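# Stack the small carton on the large carton

## Task

Set the small carton on the large carton's top so that no part of it extends past that carton's edges, and so that it stays there by itself with no help from the robot. Then release it and move the tool away.

## Robot and tools

Robot: one FANUC CRX-5iA arm with a vacuum tool. There is only one arm, so every pose row describes that single arm. The tool has four suction cups, each 36 mm across, fed by two air channels. In the cup point's own frame the cups face along +z and sit at x = -35 and +35 mm. Channel a's pair is at y = -70 mm and channel b's pair at y = +70 mm. The tool body reaches 148 mm to each side along the cup point's y axis. Joint order from the base: J1 waist, J2 shoulder, J3 elbow, J4 forearm roll, J5 wrist pitch, J6 wrist roll.

Frames: every pose is in the scene frame. Its origin is on the table top directly under the arm's base, +z points up, and +y is to the left when facing along +x. The base may be slightly tilted. The reported cup point (end_effector_position) is the centre of the four cup rims, and it gets less accurate at long reach.

execute_actions(actions): actions is a list of actions. Each action is a table of 1 to 15 rows, one row per 1/30 s control step. A table with fewer than 15 rows repeats its last row until 15 steps have passed. Each row has 9 numbers in this order: x, y, z, qw, qx, qy, qz, suction_a, suction_b. x, y, z are an absolute target position in metres for the cup point. qw..qz are an absolute target orientation as a unit quaternion, w first. suction_a and suction_b are vacuum levels from -1 to 1, where +1 is full vacuum (about 75 kPa below room pressure), fractions ask for partial vacuum, and 0.01 or less means off. Each channel keeps its last setting. Any target more than 0.6 m from the cup point along any of the cup point's axes gets that action refused. If the first action fails this check, or any action is malformed, nothing in the call runs. To hold an orientation, repeat the same quaternion in every row rather than copying the reported one, which may drift. On each step the command is clipped to 70 mm and 16 degrees from the measured pose. After an action the arm stops at the last clipped pose, so a distant target needs several actions. An empty list returns the current state and images.

move(target, speed, blocking): target is one 9-number row as above, giving an absolute pose plus suction settings that are applied when the move starts. The cup point follows a straight path that takes 0.5 to 10 s, and it turns the short way round. speed is in m/s, from 0.002 to 0.5 (default 0.25), and turning is capped at twice that value in rad/s. The path does not avoid obstacles. The arm can lag, stray or overshoot the speed, especially when it is nearly straight. With blocking=false the call returns after 0.5 s while the arm keeps moving. Other moves and actions are refused until a wait or stop shows that it has ended. The 'move:' result line gives the ending (done, off_target, moving, held, fault), any limits that acted (paced = the pose was clipped, held = a check blocked some steps), and the distance left to the target.

wait(seconds): 0 to 10 s while the arm keeps its last command. It returns early when a running move ends. stop(): brakes a running move, which needs some room to slow down; suction is unchanged. zoom_image(camera, region): camera is cam_high, cam_low or cam_wrist. region is [x0, y0, x1, y1] in image pixels, with the origin at the top left, and can be at most 504x504. read_manual(section): licence texts only. finished_scene(scene): ends the scene with that number. It cannot be undone, and the stack must already be stable.

Results: a state line with the cup point's position and quaternion, and a 'Hand target' line showing the pose the controller is heading for. A 'pose unreachable' line means the clearance check changed or blocked the command; a mount under the base counts as arm. There are step readings of position, with HELD on steps that were restrained. suction_measured_a/b show the vacuum each channel reached. part_present_a/b switch to 1 at 0.54 and back to 0 below 0.49. A sealed surface settles no more than 0.17 below the commanded level, or 0.27 below with both channels on. Images come from cam_high, cam_low and cam_wrist (504x504), and calibration lines are included. MOTOR HOT warns that a motor is near its heat limit. An OVER-TEMPERATURE FAULT brakes the arm until it cools.

Gripping: turn a channel on and press both of its cups flat onto a smooth face so that each rim seals all the way round. Edges, seams or holes under a cup leak. Both channels share one pump, so a channel with an uncovered cup takes all the flow and starves the other channel. Vacuum shortens the cups, so a held object rides up to about 12 mm nearer the tool. Suction can lift a light object even when the tool is still. To release, lower the carton until it rests on its support, set both channels to 0, and then raise at least 15 mm. If a cup seals onto the table, turn that channel off.

Things to avoid: the arm is stiff. Aiming even slightly past a firm contact, or touching it fast, can cause a fault. A joint torque at its load limit (J1-J3 142 N m, J4-J6 35.6 N m) or an outside force of 150 N stops the arm for 10 s and cancels the rest of the call. Approach slowly and stop at contact. Do not drop, slam or shove the cartons, and never push anything off the table, because that fails the task. Loose objects may occasionally be nudged by an outside push, so check that the carton is still in place before finishing. Quicker, smoother motion with less effort is better.

Each tool is called after "Request:" by a JSON object that holds its "fn" and its "kwargs".

## Session

Request:
{"fn": "execute_actions", "kwargs": {"actions": []}}

Scene clock: 0.00 s.
end_effector_position=(+0.4942, -0.0072, +0.4159) suction_measured_a=0.00 part_present_a=0 suction_measured_b=0.00 part_present_b=0 end_effector_quat_wxyz=(+0.009, +0.712, +0.702, +0.005)
Joint positions: [ 0.261  0.128  0.19   0.002 -1.63  -1.832]
Joint velocities: [-0.001  0.    -0.001  0.    -0.     0.001]
Hand target: +0.494, -0.007, +0.416; +0.009, +0.712, +0.702, +0.005

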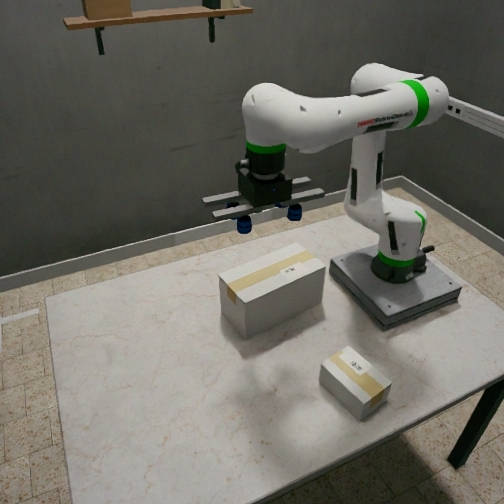

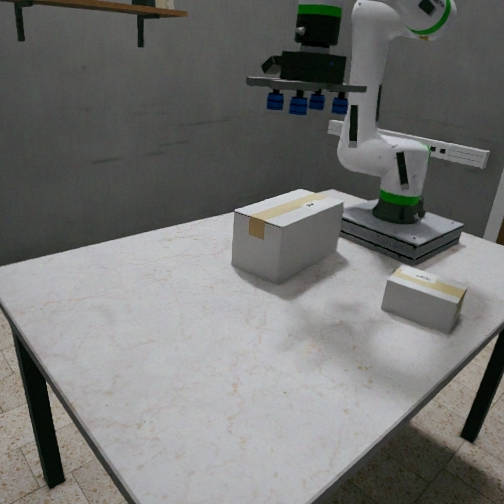

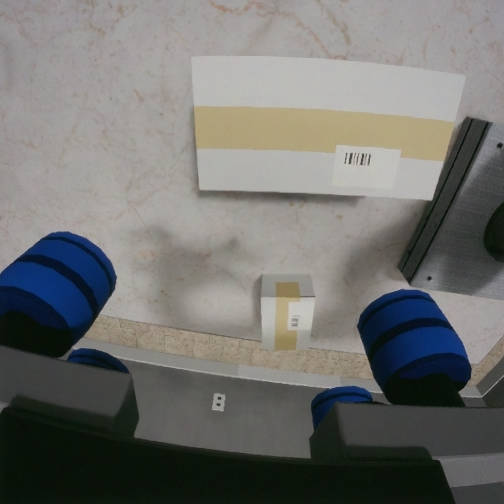

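Request:
{"fn": "zoom_image", "kwargs": {"camera": "cam_high", "region": [300, 330, 410, 430]}}

Request:
{"fn": "zoom_image", "kwargs": {"camera": "cam_high", "region": [200, 230, 340, 350]}}

Request:
{"fn": "zoom_image", "kwargs": {"camera": "cam_low", "region": [370, 250, 480, 350]}}

Request:
{"fn": "zoom_image", "kwargs": {"camera": "cam_low", "region": [220, 180, 360, 300]}}

Region (300, 330, 410, 430) of cam_high's 504x504 image, scaled by 4.582, with more detail than that image has; it fills the top 458 rows of this view, and the rest is white.

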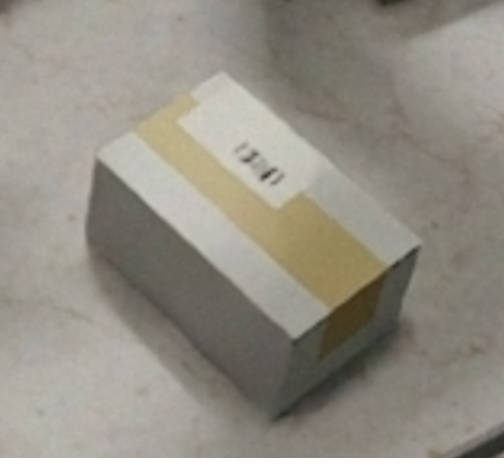

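Region (200, 230, 340, 350) of cam_high's 504x504 image, scaled by 3.600, with more detail than that image has; it fills the top 432 rows of this view, and the rest is white.

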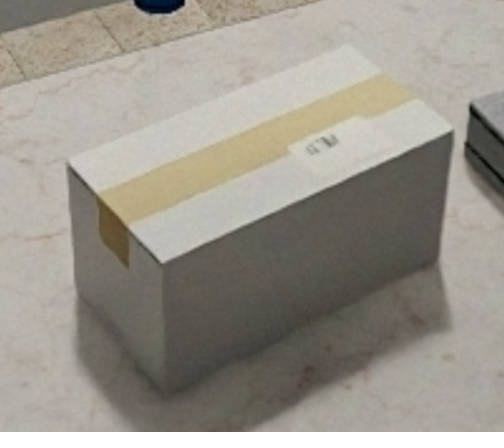

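Region (370, 250, 480, 350) of cam_low's 504x504 image, scaled by 4.582, with more detail than that image has; it fills the top 458 rows of this view, and the rest is white.

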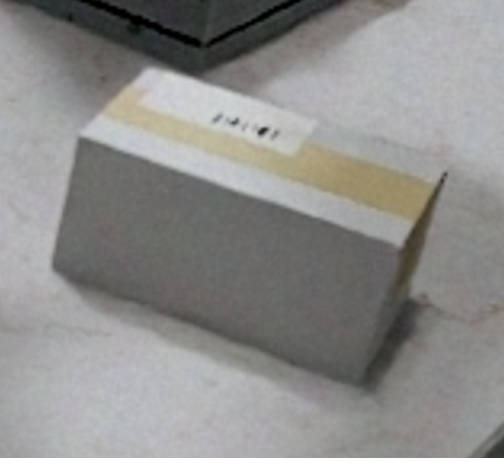

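Region (220, 180, 360, 300) of cam_low's 504x504 image, scaled by 3.600, with more detail than that image has; it fills the top 432 rows of this view, and the rest is white.

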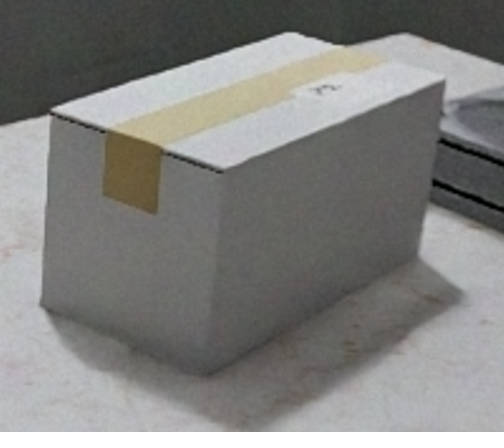

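Request:
{"fn": "zoom_image", "kwargs": {"camera": "cam_wrist", "region": [180, 40, 480, 220]}}

Request:
{"fn": "zoom_image", "kwargs": {"camera": "cam_wrist", "region": [240, 260, 340, 360]}}

Request:
{"fn": "zoom_image", "kwargs": {"camera": "cam_high", "region": [190, 150, 340, 250]}}

Request:
{"fn": "zoom_image", "kwargs": {"camera": "cam_low", "region": [230, 40, 380, 130]}}

Region (180, 40, 480, 220) of cam_wrist's 504x504 image, scaled by 1.680, with more detail than that image has; it fills the top 302 rows of this view, and the rest is white.

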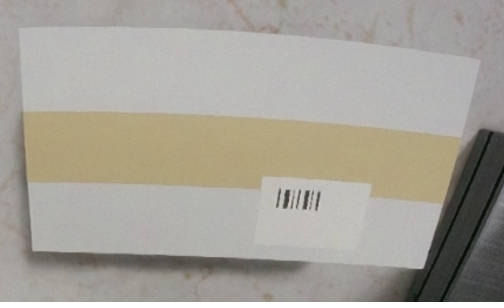

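Region (240, 260, 340, 360) of cam_wrist's 504x504 image, scaled by 5.040, with more detail than that image has.

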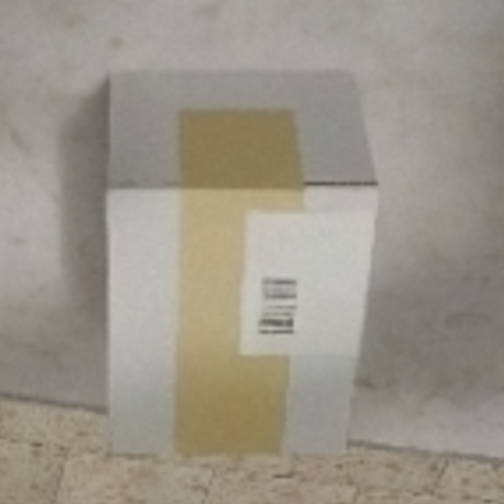

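Region (190, 150, 340, 250) of cam_high's 504x504 image, scaled by 3.360, with more detail than that image has.

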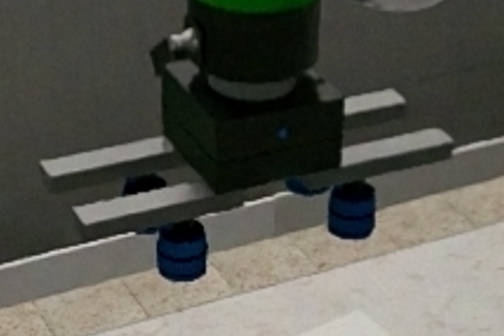

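Region (230, 40, 380, 130) of cam_low's 504x504 image, scaled by 3.360, with more detail than that image has; it fills the top 302 rows of this view, and the rest is white.

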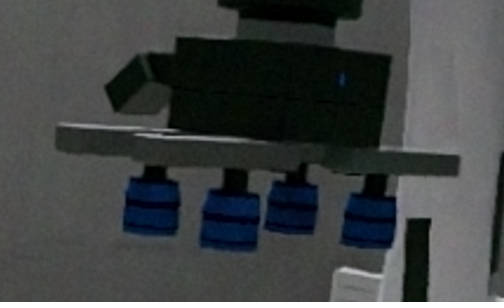

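Request:
{"fn": "move", "kwargs": {"target": [0.442, 0.340, 0.19, 0, 0.6327, 0.7744, 0, 0, 0], "speed": 0.35}}

Scene clock: 6.10 s.
end_effector_position=(+0.4433, +0.3405, +0.1903) suction_measured_a=0.00 part_present_a=0 suction_measured_b=0.00 part_present_b=0 end_effector_quat_wxyz=(-0.001, +0.632, +0.775, +0.001)
Joint positions: [ 0.892  0.38  -0.02  -0.019 -1.175 -2.239]
Joint velocities: [ 0.001  0.002  0.001  0.    -0.    -0.   ]
Hand target: +0.443, +0.340, +0.190; -0.001, +0.632, +0.775, +0.001
Off the commanded pose: 0.001 m, 0 deg.
move: done
camera_calibration (this result's frames):
cam_wrist: T_world_to_cam=[[-0.933353, -0.357559, -0.0316748, 0.529652], [-0.31284, 0.766994, 0.560225, -0.182804], [-0.176019, 0.532797, -0.827735, 0.187113], [0, 0, 0, 1]] pos_world=[0.470099, 0.229898, 0.274068]

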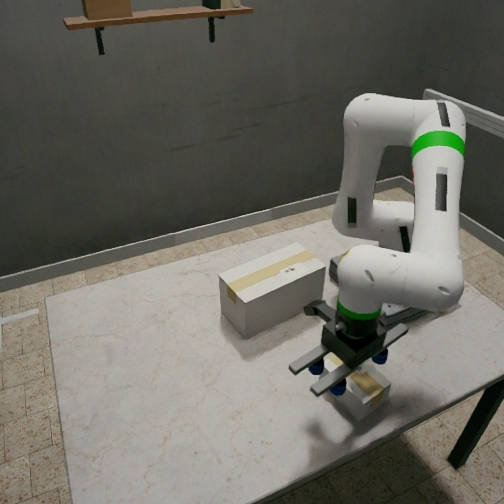

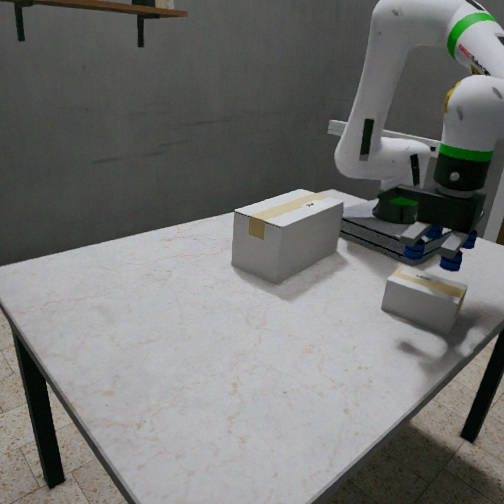

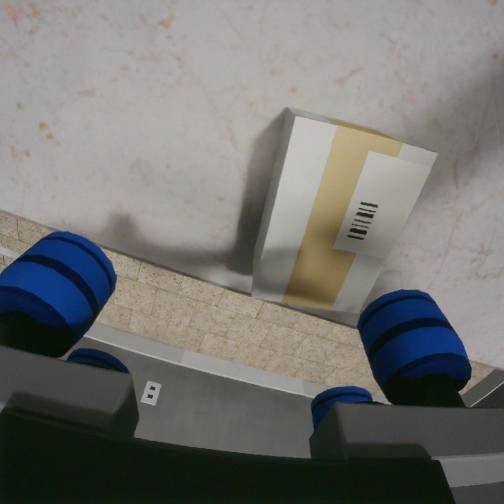

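Request:
{"fn": "zoom_image", "kwargs": {"camera": "cam_wrist", "region": [230, 90, 460, 330]}}

Region (230, 90, 460, 330) of cam_wrist's 504x504 image, scaled by 2.100, with more detail than that image has; it fills the left 483 columns of this view, and the rest is white.

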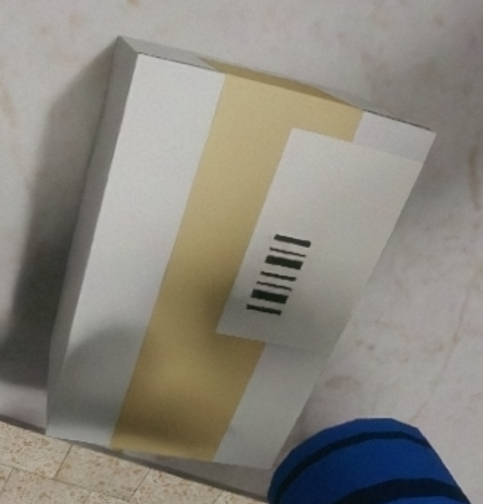

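Request:
{"fn": "move", "kwargs": {"target": [0.4438, 0.3241, 0.095, 0, 0.6374, 0.7705, 0, 0, 0], "speed": 0.2}}

Scene clock: 8.10 s.
end_effector_position=(+0.4438, +0.3243, +0.0950) suction_measured_a=0.00 part_present_a=0 suction_measured_b=0.00 part_present_b=0 end_effector_quat_wxyz=(-0.000, +0.637, +0.771, +0.000)
Joint positions: [ 0.876  0.473 -0.14  -0.019 -0.964 -2.232]
Joint velocities: [-0.     0.001 -0.    -0.     0.    -0.   ]
Hand target: +0.444, +0.324, +0.095; -0.000, +0.637, +0.771, -0.000
Off the commanded pose: 0.000 m, 0 deg.
move: done
camera_calibration (this result's frames):
cam_wrist: T_world_to_cam=[[-0.937848, -0.345661, -0.0309804, 0.519365], [-0.303076, 0.772265, 0.558347, -0.122792], [-0.169073, 0.533034, -0.829029, 0.113924], [0, 0, 0, 1]] pos_world=[0.469132, 0.213626, 0.179097]

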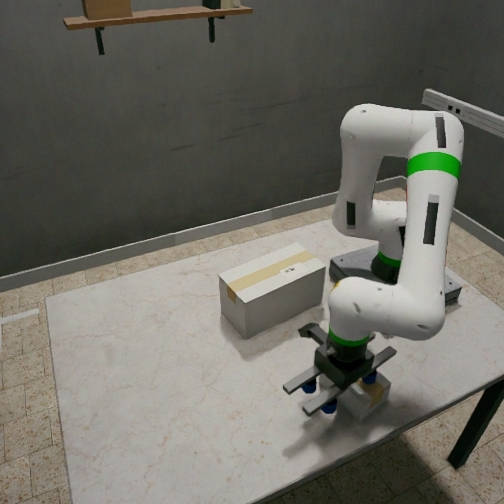

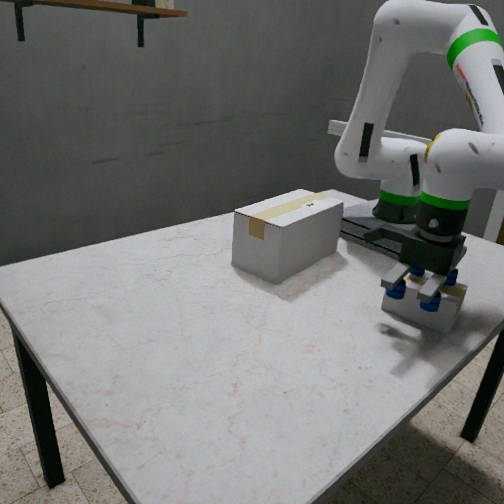

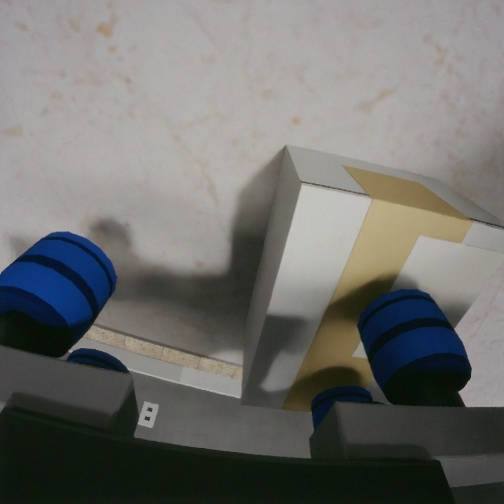

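Request:
{"fn": "move", "kwargs": {"target": [0.4438, 0.3241, 0.072, 0, 0.6374, 0.7705, 0, 1, 0], "speed": 0.04}}

Scene clock: 9.53 s.
end_effector_position=(+0.4438, +0.3242, +0.0720) suction_measured_a=0.68 part_present_a=1 suction_measured_b=0.00 part_present_b=0 end_effector_quat_wxyz=(-0.000, +0.637, +0.771, +0.000)
Joint positions: [ 0.876  0.507 -0.154 -0.02  -0.916 -2.232]
Joint velocities: [-0.     0.001  0.    -0.     0.001 -0.   ]
Hand target: +0.444, +0.324, +0.072; -0.000, +0.637, +0.771, -0.000
Off the commanded pose: 0.000 m, 0 deg.
move: done
camera_calibration (this result's frames):
cam_wrist: T_world_to_cam=[[-0.937857, -0.345626, -0.0311072, 0.518596], [-0.303168, 0.772417, 0.558087, -0.109786], [-0.168861, 0.532836, -0.829199, 0.0949286], [0, 0, 0, 1]] pos_world=[0.469115, 0.213459, 0.156117]

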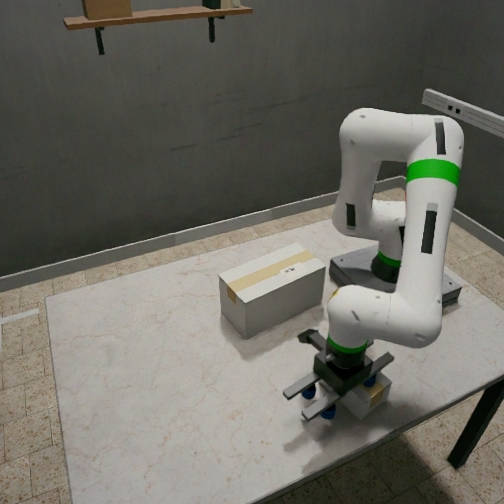

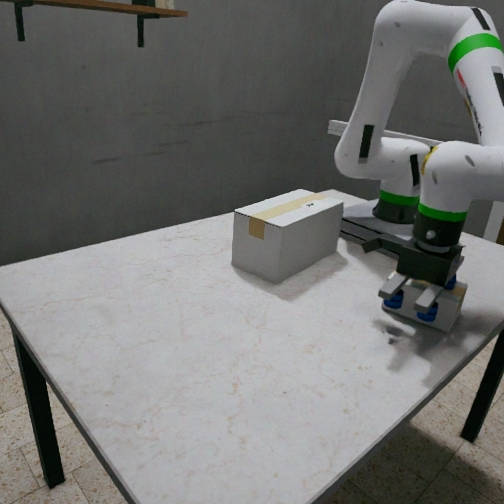

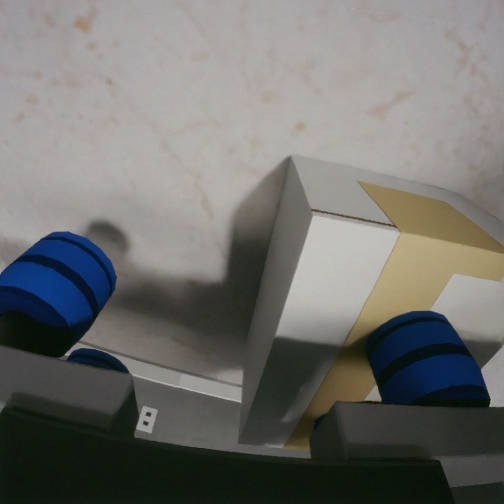

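Request:
{"fn": "move", "kwargs": {"target": [0.44, 0.27, 0.27, 0, 0.3827, 0.9239, 0, 1, 0], "speed": 0.3}}

Request:
{"fn": "move", "kwargs": {"target": [0.4086, -0.0086, 0.27, 0, -0.0675, 0.9977, 0, 1, 0], "speed": 0.3}}

Scene clock: 11.57 s.
end_effector_position=(+0.4396, +0.2696, +0.2698) suction_measured_a=0.81 part_present_a=1 suction_measured_b=0.00 part_present_b=0 end_effector_quat_wxyz=(+0.000, +0.383, +0.924, -0.000)
Joint positions: [ 0.806  0.218 -0.037 -0.015 -1.323 -1.573]
Joint velocities: [ 0.001  0.     0.001 -0.001 -0.001  0.001]
Hand target: +0.440, +0.270, +0.270; +0.000, +0.383, +0.924, -0.000
Off the commanded pose: 0.001 m, 0 deg.
move: done
camera_calibration (this result's frames):
cam_wrist: T_world_to_cam=[[-0.582018, -0.812587, -0.0309386, 0.471342], [-0.684789, 0.469253, 0.557553, 0.0703879], [-0.438543, 0.345692, -0.829565, 0.456388], [0, 0, 0, 1]] pos_world=[0.522676, 0.192207, 0.353941]

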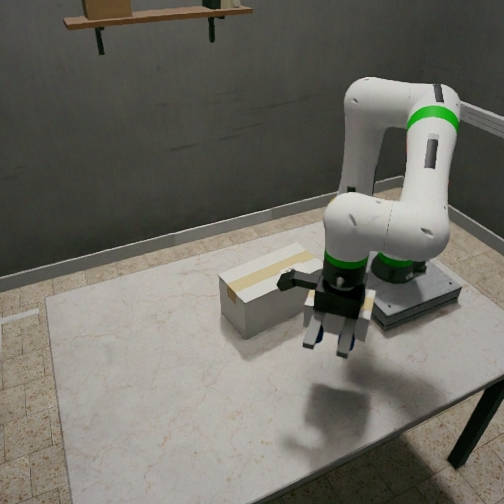

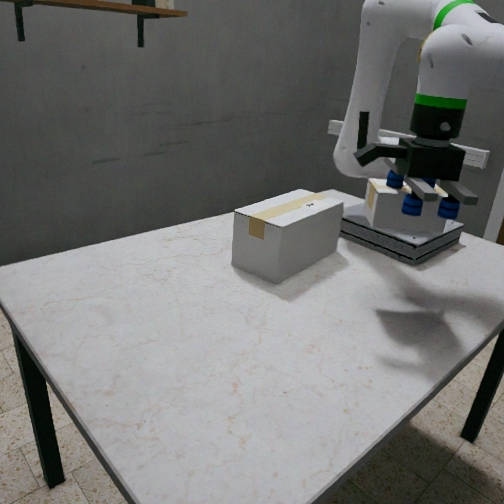

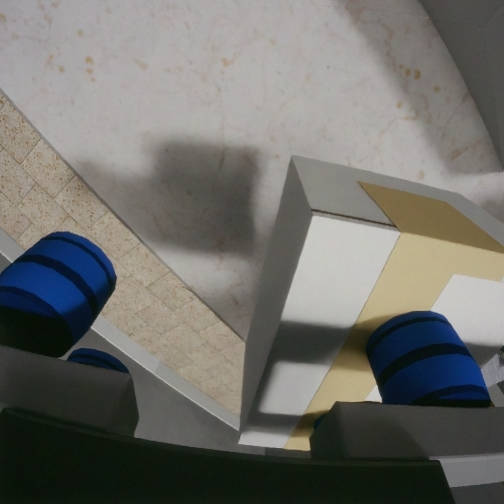

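Scene clock: 13.57 s.
end_effector_position=(+0.4078, -0.0086, +0.2696) suction_measured_a=0.81 part_present_a=1 suction_measured_b=0.00 part_present_b=0 end_effector_quat_wxyz=(+0.000, -0.067, +0.998, -0.001)
Joint positions: [ 0.308 -0.044 -0.326 -0.008 -1.303 -0.155]
Joint velocities: [-0.002  0.001  0.001 -0.001 -0.002  0.003]
Hand target: +0.408, -0.009, +0.270; +0.000, -0.068, +0.998, -0.001
Off the commanded pose: 0.001 m, 0 deg.
move: done
camera_calibration (this result's frames):
cam_wrist: T_world_to_cam=[[0.295006, -0.955051, -0.0291442, -0.13261], [-0.787754, -0.260365, 0.558259, 0.21475], [-0.540754, -0.141731, -0.829155, 0.57588], [0, 0, 0, 1]] pos_world=[0.519701, 0.0108844, 0.353743]

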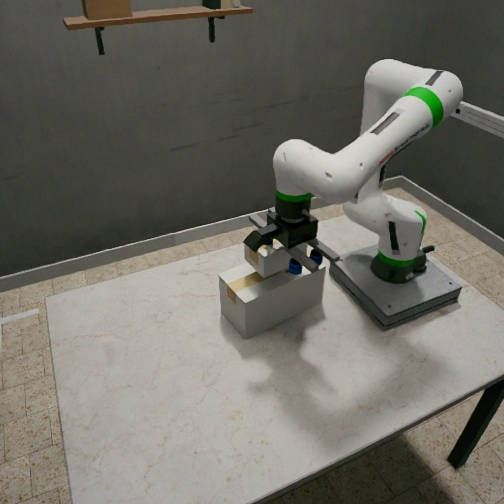

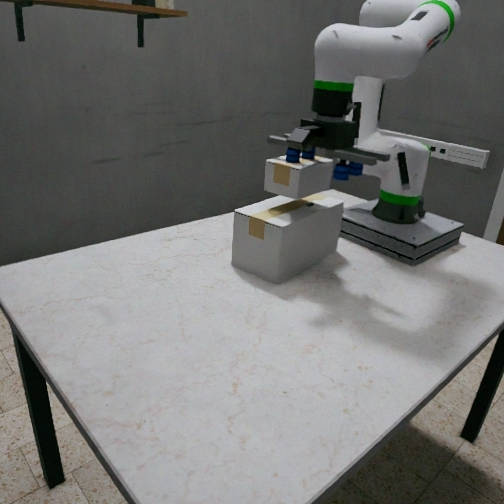

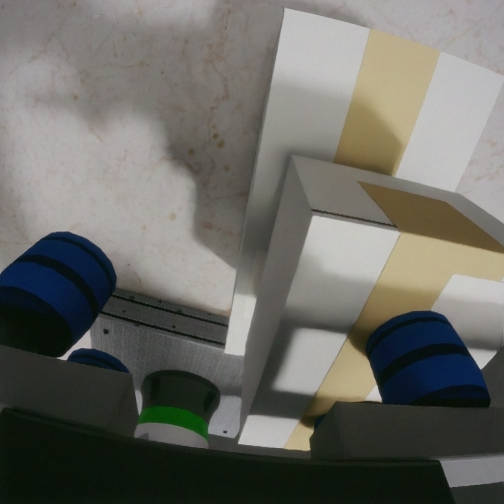

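Request:
{"fn": "move", "kwargs": {"target": [0.4085, -0.0186, 0.234, 0, -0.0685, 0.9977, 0, 1, 0], "speed": 0.1}}

Request:
{"fn": "zoom_image", "kwargs": {"camera": "cam_low", "region": [225, 130, 375, 260]}}

Scene clock: 15.43 s.
end_effector_position=(+0.4085, -0.0186, +0.2340) suction_measured_a=0.81 part_present_a=1 suction_measured_b=0.00 part_present_b=0 end_effector_quat_wxyz=(+0.000, -0.069, +0.998, -0.000)
Joint positions: [ 0.282 -0.012 -0.383 -0.01  -1.215 -0.127]
Joint velocities: [-0.001  0.    -0.    -0.     0.002  0.001]
Hand target: +0.409, -0.019, +0.234; -0.000, -0.069, +0.998, -0.000
Off the commanded pose: 0.000 m, 0 deg.
move: done
camera_calibration (this result's frames):
cam_wrist: T_world_to_cam=[[0.29704, -0.954359, -0.0310888, -0.14371], [-0.787002, -0.263129, 0.558024, 0.232286], [-0.540735, -0.141288, -0.829242, 0.545365], [0, 0, 0, 1]] pos_world=[0.520396, 0.00102391, 0.318151]

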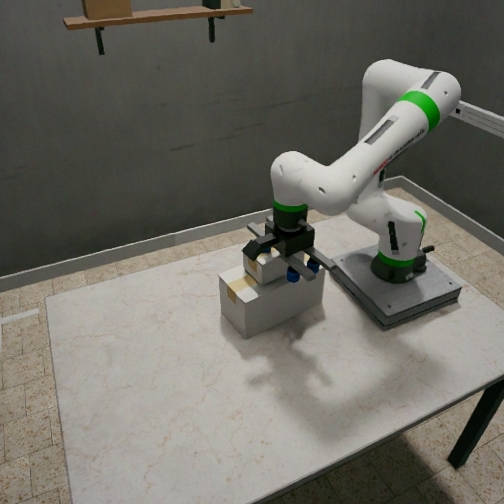

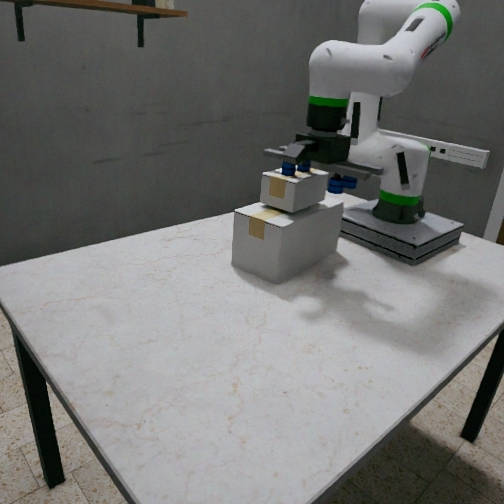

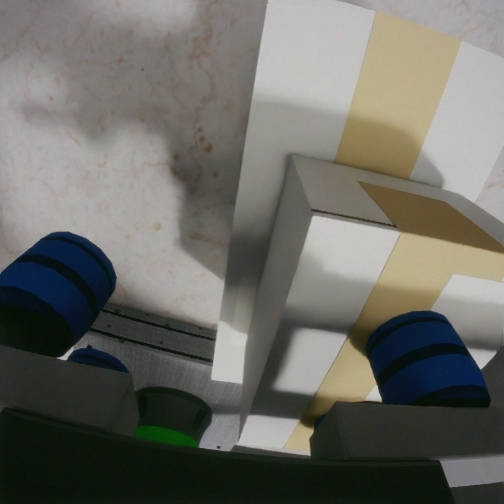

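Region (225, 130, 375, 260) of cam_low's 504x504 image, scaled by 3.360, with more detail than that image has; it fills the top 437 rows of this view, and the rest is white.

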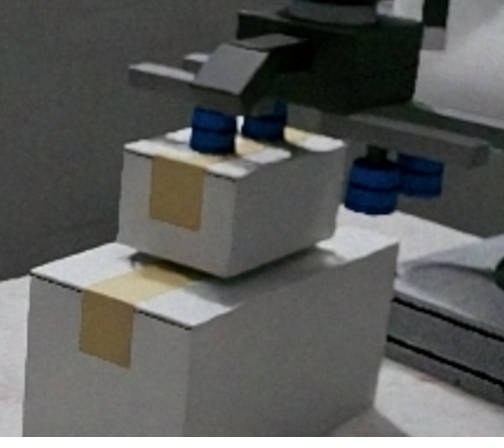

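Request:
{"fn": "move", "kwargs": {"target": [0.4085, -0.0186, 0.221, 0, -0.0685, 0.9977, 0, 1, 0], "speed": 0.025}}

Request:
{"fn": "zoom_image", "kwargs": {"camera": "cam_low", "region": [225, 130, 375, 260]}}

Scene clock: 16.37 s.
end_effector_position=(+0.4088, -0.0187, +0.2215) suction_measured_a=0.81 part_present_a=1 suction_measured_b=0.00 part_present_b=0 end_effector_quat_wxyz=(+0.000, -0.069, +0.998, -0.000)
Joint positions: [ 0.283 -0.    -0.402 -0.009 -1.182 -0.127]
Joint velocities: [-0.     0.003 -0.003 -0.     0.001  0.   ]
Hand target: +0.409, -0.019, +0.221; -0.000, -0.069, +0.998, +0.000
Off the commanded pose: 0.001 m, 0 deg.
move: done
camera_calibration (this result's frames):
cam_wrist: T_world_to_cam=[[0.29725, -0.954311, -0.0305333, -0.144484], [-0.787453, -0.263111, 0.557396, 0.239763], [-0.539963, -0.141643, -0.829685, 0.534866], [0, 0, 0, 1]] pos_world=[0.520558, 0.000961261, 0.305717]

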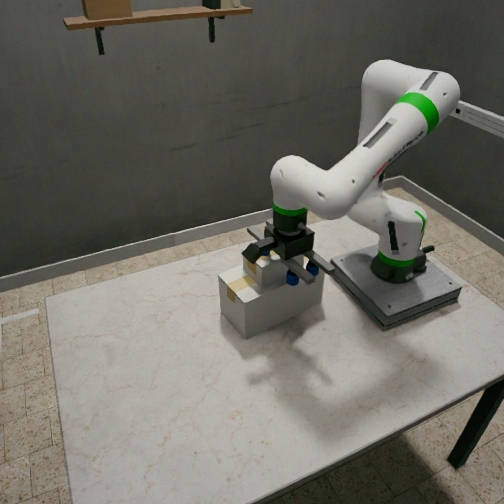

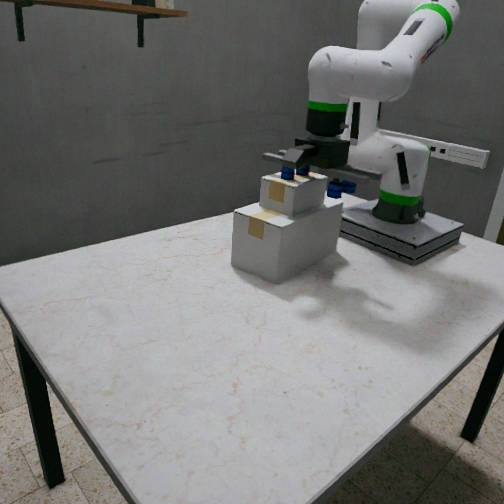

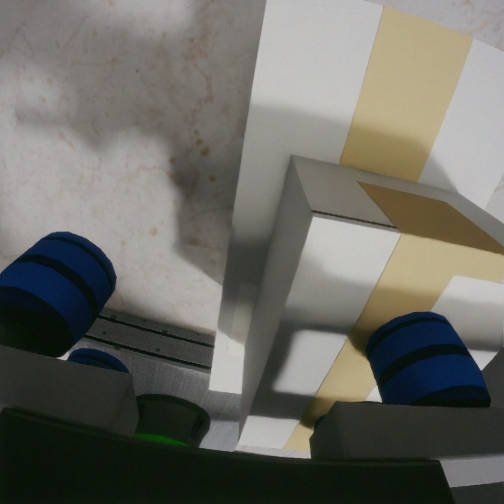

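Region (225, 130, 375, 260) of cam_low's 504x504 image, scaled by 3.360, with more detail than that image has; it fills the top 437 rows of this view, and the rest is white.

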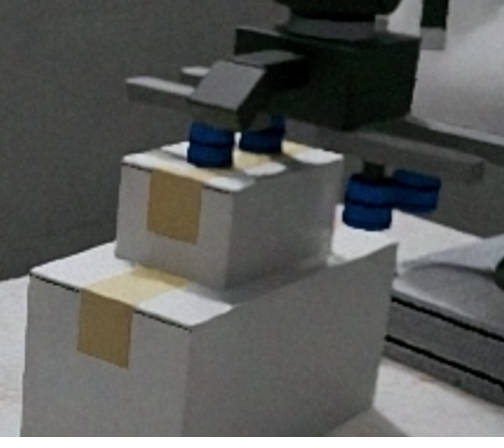

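It's resting on the large carton. Releasing.

Request:
{"fn": "execute_actions", "kwargs": {"actions": [[[0.4085, -0.0186, 0.2225, 0, -0.0685, 0.9977, 0, 0, 0]]]}}

Scene clock: 26.53 s.
end_effector_position=(+0.4112, -0.0193, +0.2256) suction_measured_a=0.00 part_present_a=0 suction_measured_b=0.00 part_present_b=0 end_effector_quat_wxyz=(+0.005, -0.070, +0.998, -0.002)
Joint positions: [ 0.283 -0.005 -0.398 -0.004 -1.182 -0.127]
Joint velocities: [-0.001 -0.     0.    -0.001  0.     0.   ]
Hand target: +0.411, -0.019, +0.226; +0.005, -0.070, +0.998, -0.002
Off the commanded pose: 0.004 m, 1 deg.
FORCE FAULT: contact force on the arm reached its limit, and the arm stopped for 10 seconds. The contact can be on any part of the arm, not only on its tool. That time counts as 19 of the actions that you can send in this scene. The arm's remaining commands of this call were not run. The arm holds still and accepts commands again. Move the arm away from the contact; if what it grips holds it there, let go first. Pushing or pulling that hard again can fault the arm again.
Step readings (end_effector_position):
0: (+0.4087, -0.0187, +0.2213)
1: (+0.4091, -0.0189, +0.2220)
2: (+0.4097, -0.0192, +0.2228)
4: (+0.4101, -0.0193, +0.2233)
8: (+0.4106, -0.0194, +0.2240)
15: (+0.4110, -0.0194, +0.2247)
camera_calibration (this result's frames):
cam_wrist: T_world_to_cam=[[0.299391, -0.953788, -0.0255786, -0.14768], [-0.792351, -0.263473, 0.550238, 0.242832], [-0.531549, -0.144469, -0.834616, 0.537083], [0, 0, 0, 1]] pos_world=[0.522109, 0.000716818, 0.310866]

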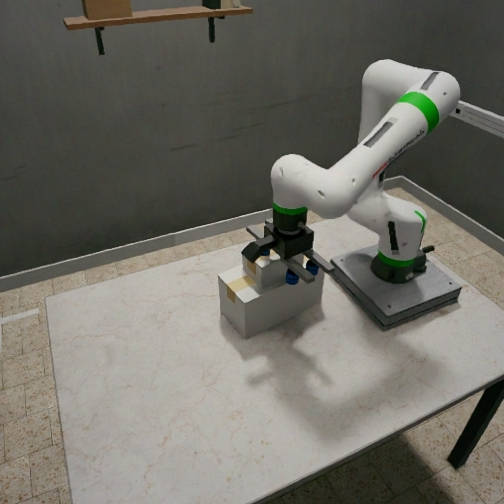

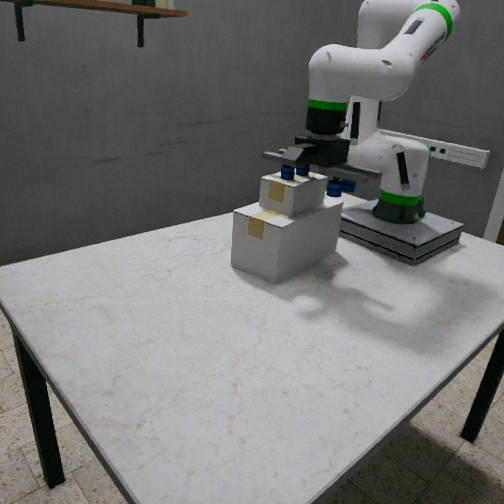

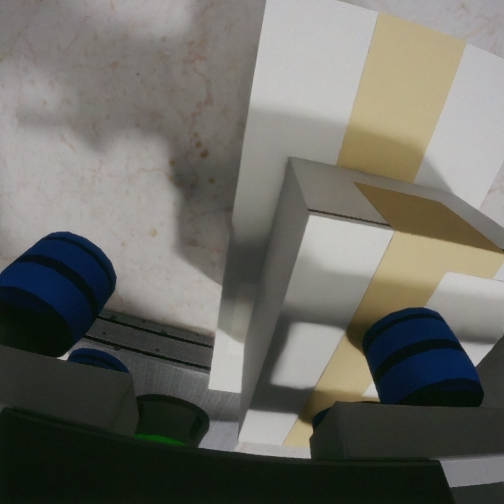

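Request:
{"fn": "move", "kwargs": {"target": [0.411, 0.02, 0.36, 0, -0.0685, 0.9977, 0, 0, 0], "speed": 0.25}}

Scene clock: 27.67 s.
end_effector_position=(+0.4108, +0.0199, +0.3599) suction_measured_a=0.00 part_present_a=0 suction_measured_b=0.00 part_present_b=0 end_effector_quat_wxyz=(+0.000, -0.068, +0.998, +0.000)
Joint positions: [ 0.369 -0.072 -0.138 -0.011 -1.518 -0.217]
Joint velocities: [ 0.    -0.     0.002 -0.001 -0.    -0.001]
Hand target: +0.411, +0.020, +0.360; +0.000, -0.068, +0.998, +0.000
Off the commanded pose: 0.000 m, 0 deg.
move: done
camera_calibration (this result's frames):
cam_wrist: T_world_to_cam=[[0.296384, -0.954553, -0.031376, -0.10342], [-0.787205, -0.262762, 0.55791, 0.174074], [-0.540799, -0.140656, -0.829308, 0.656462], [0, 0, 0, 1]] pos_world=[0.522698, 0.0393556, 0.444047]

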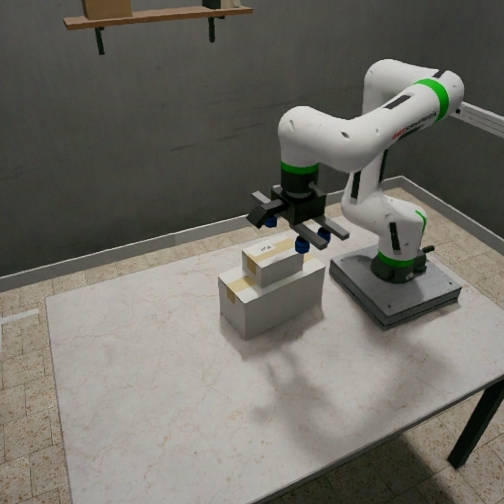

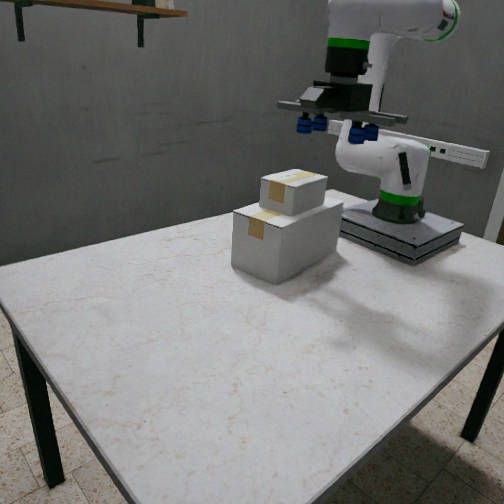

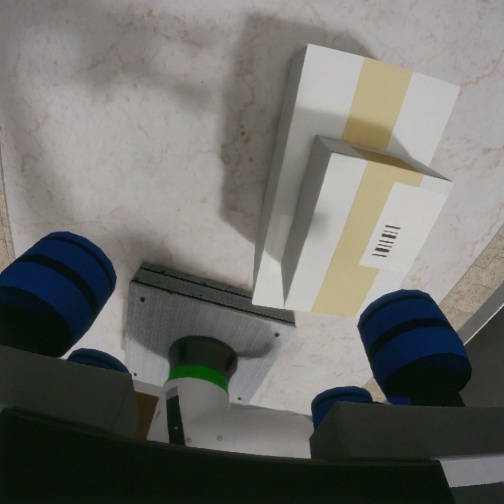

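The small carton is centred on the large one and the tool is clear.

Request:
{"fn": "finished_scene", "kwargs": {"scene": 1}}

The scene is finished: the task was done.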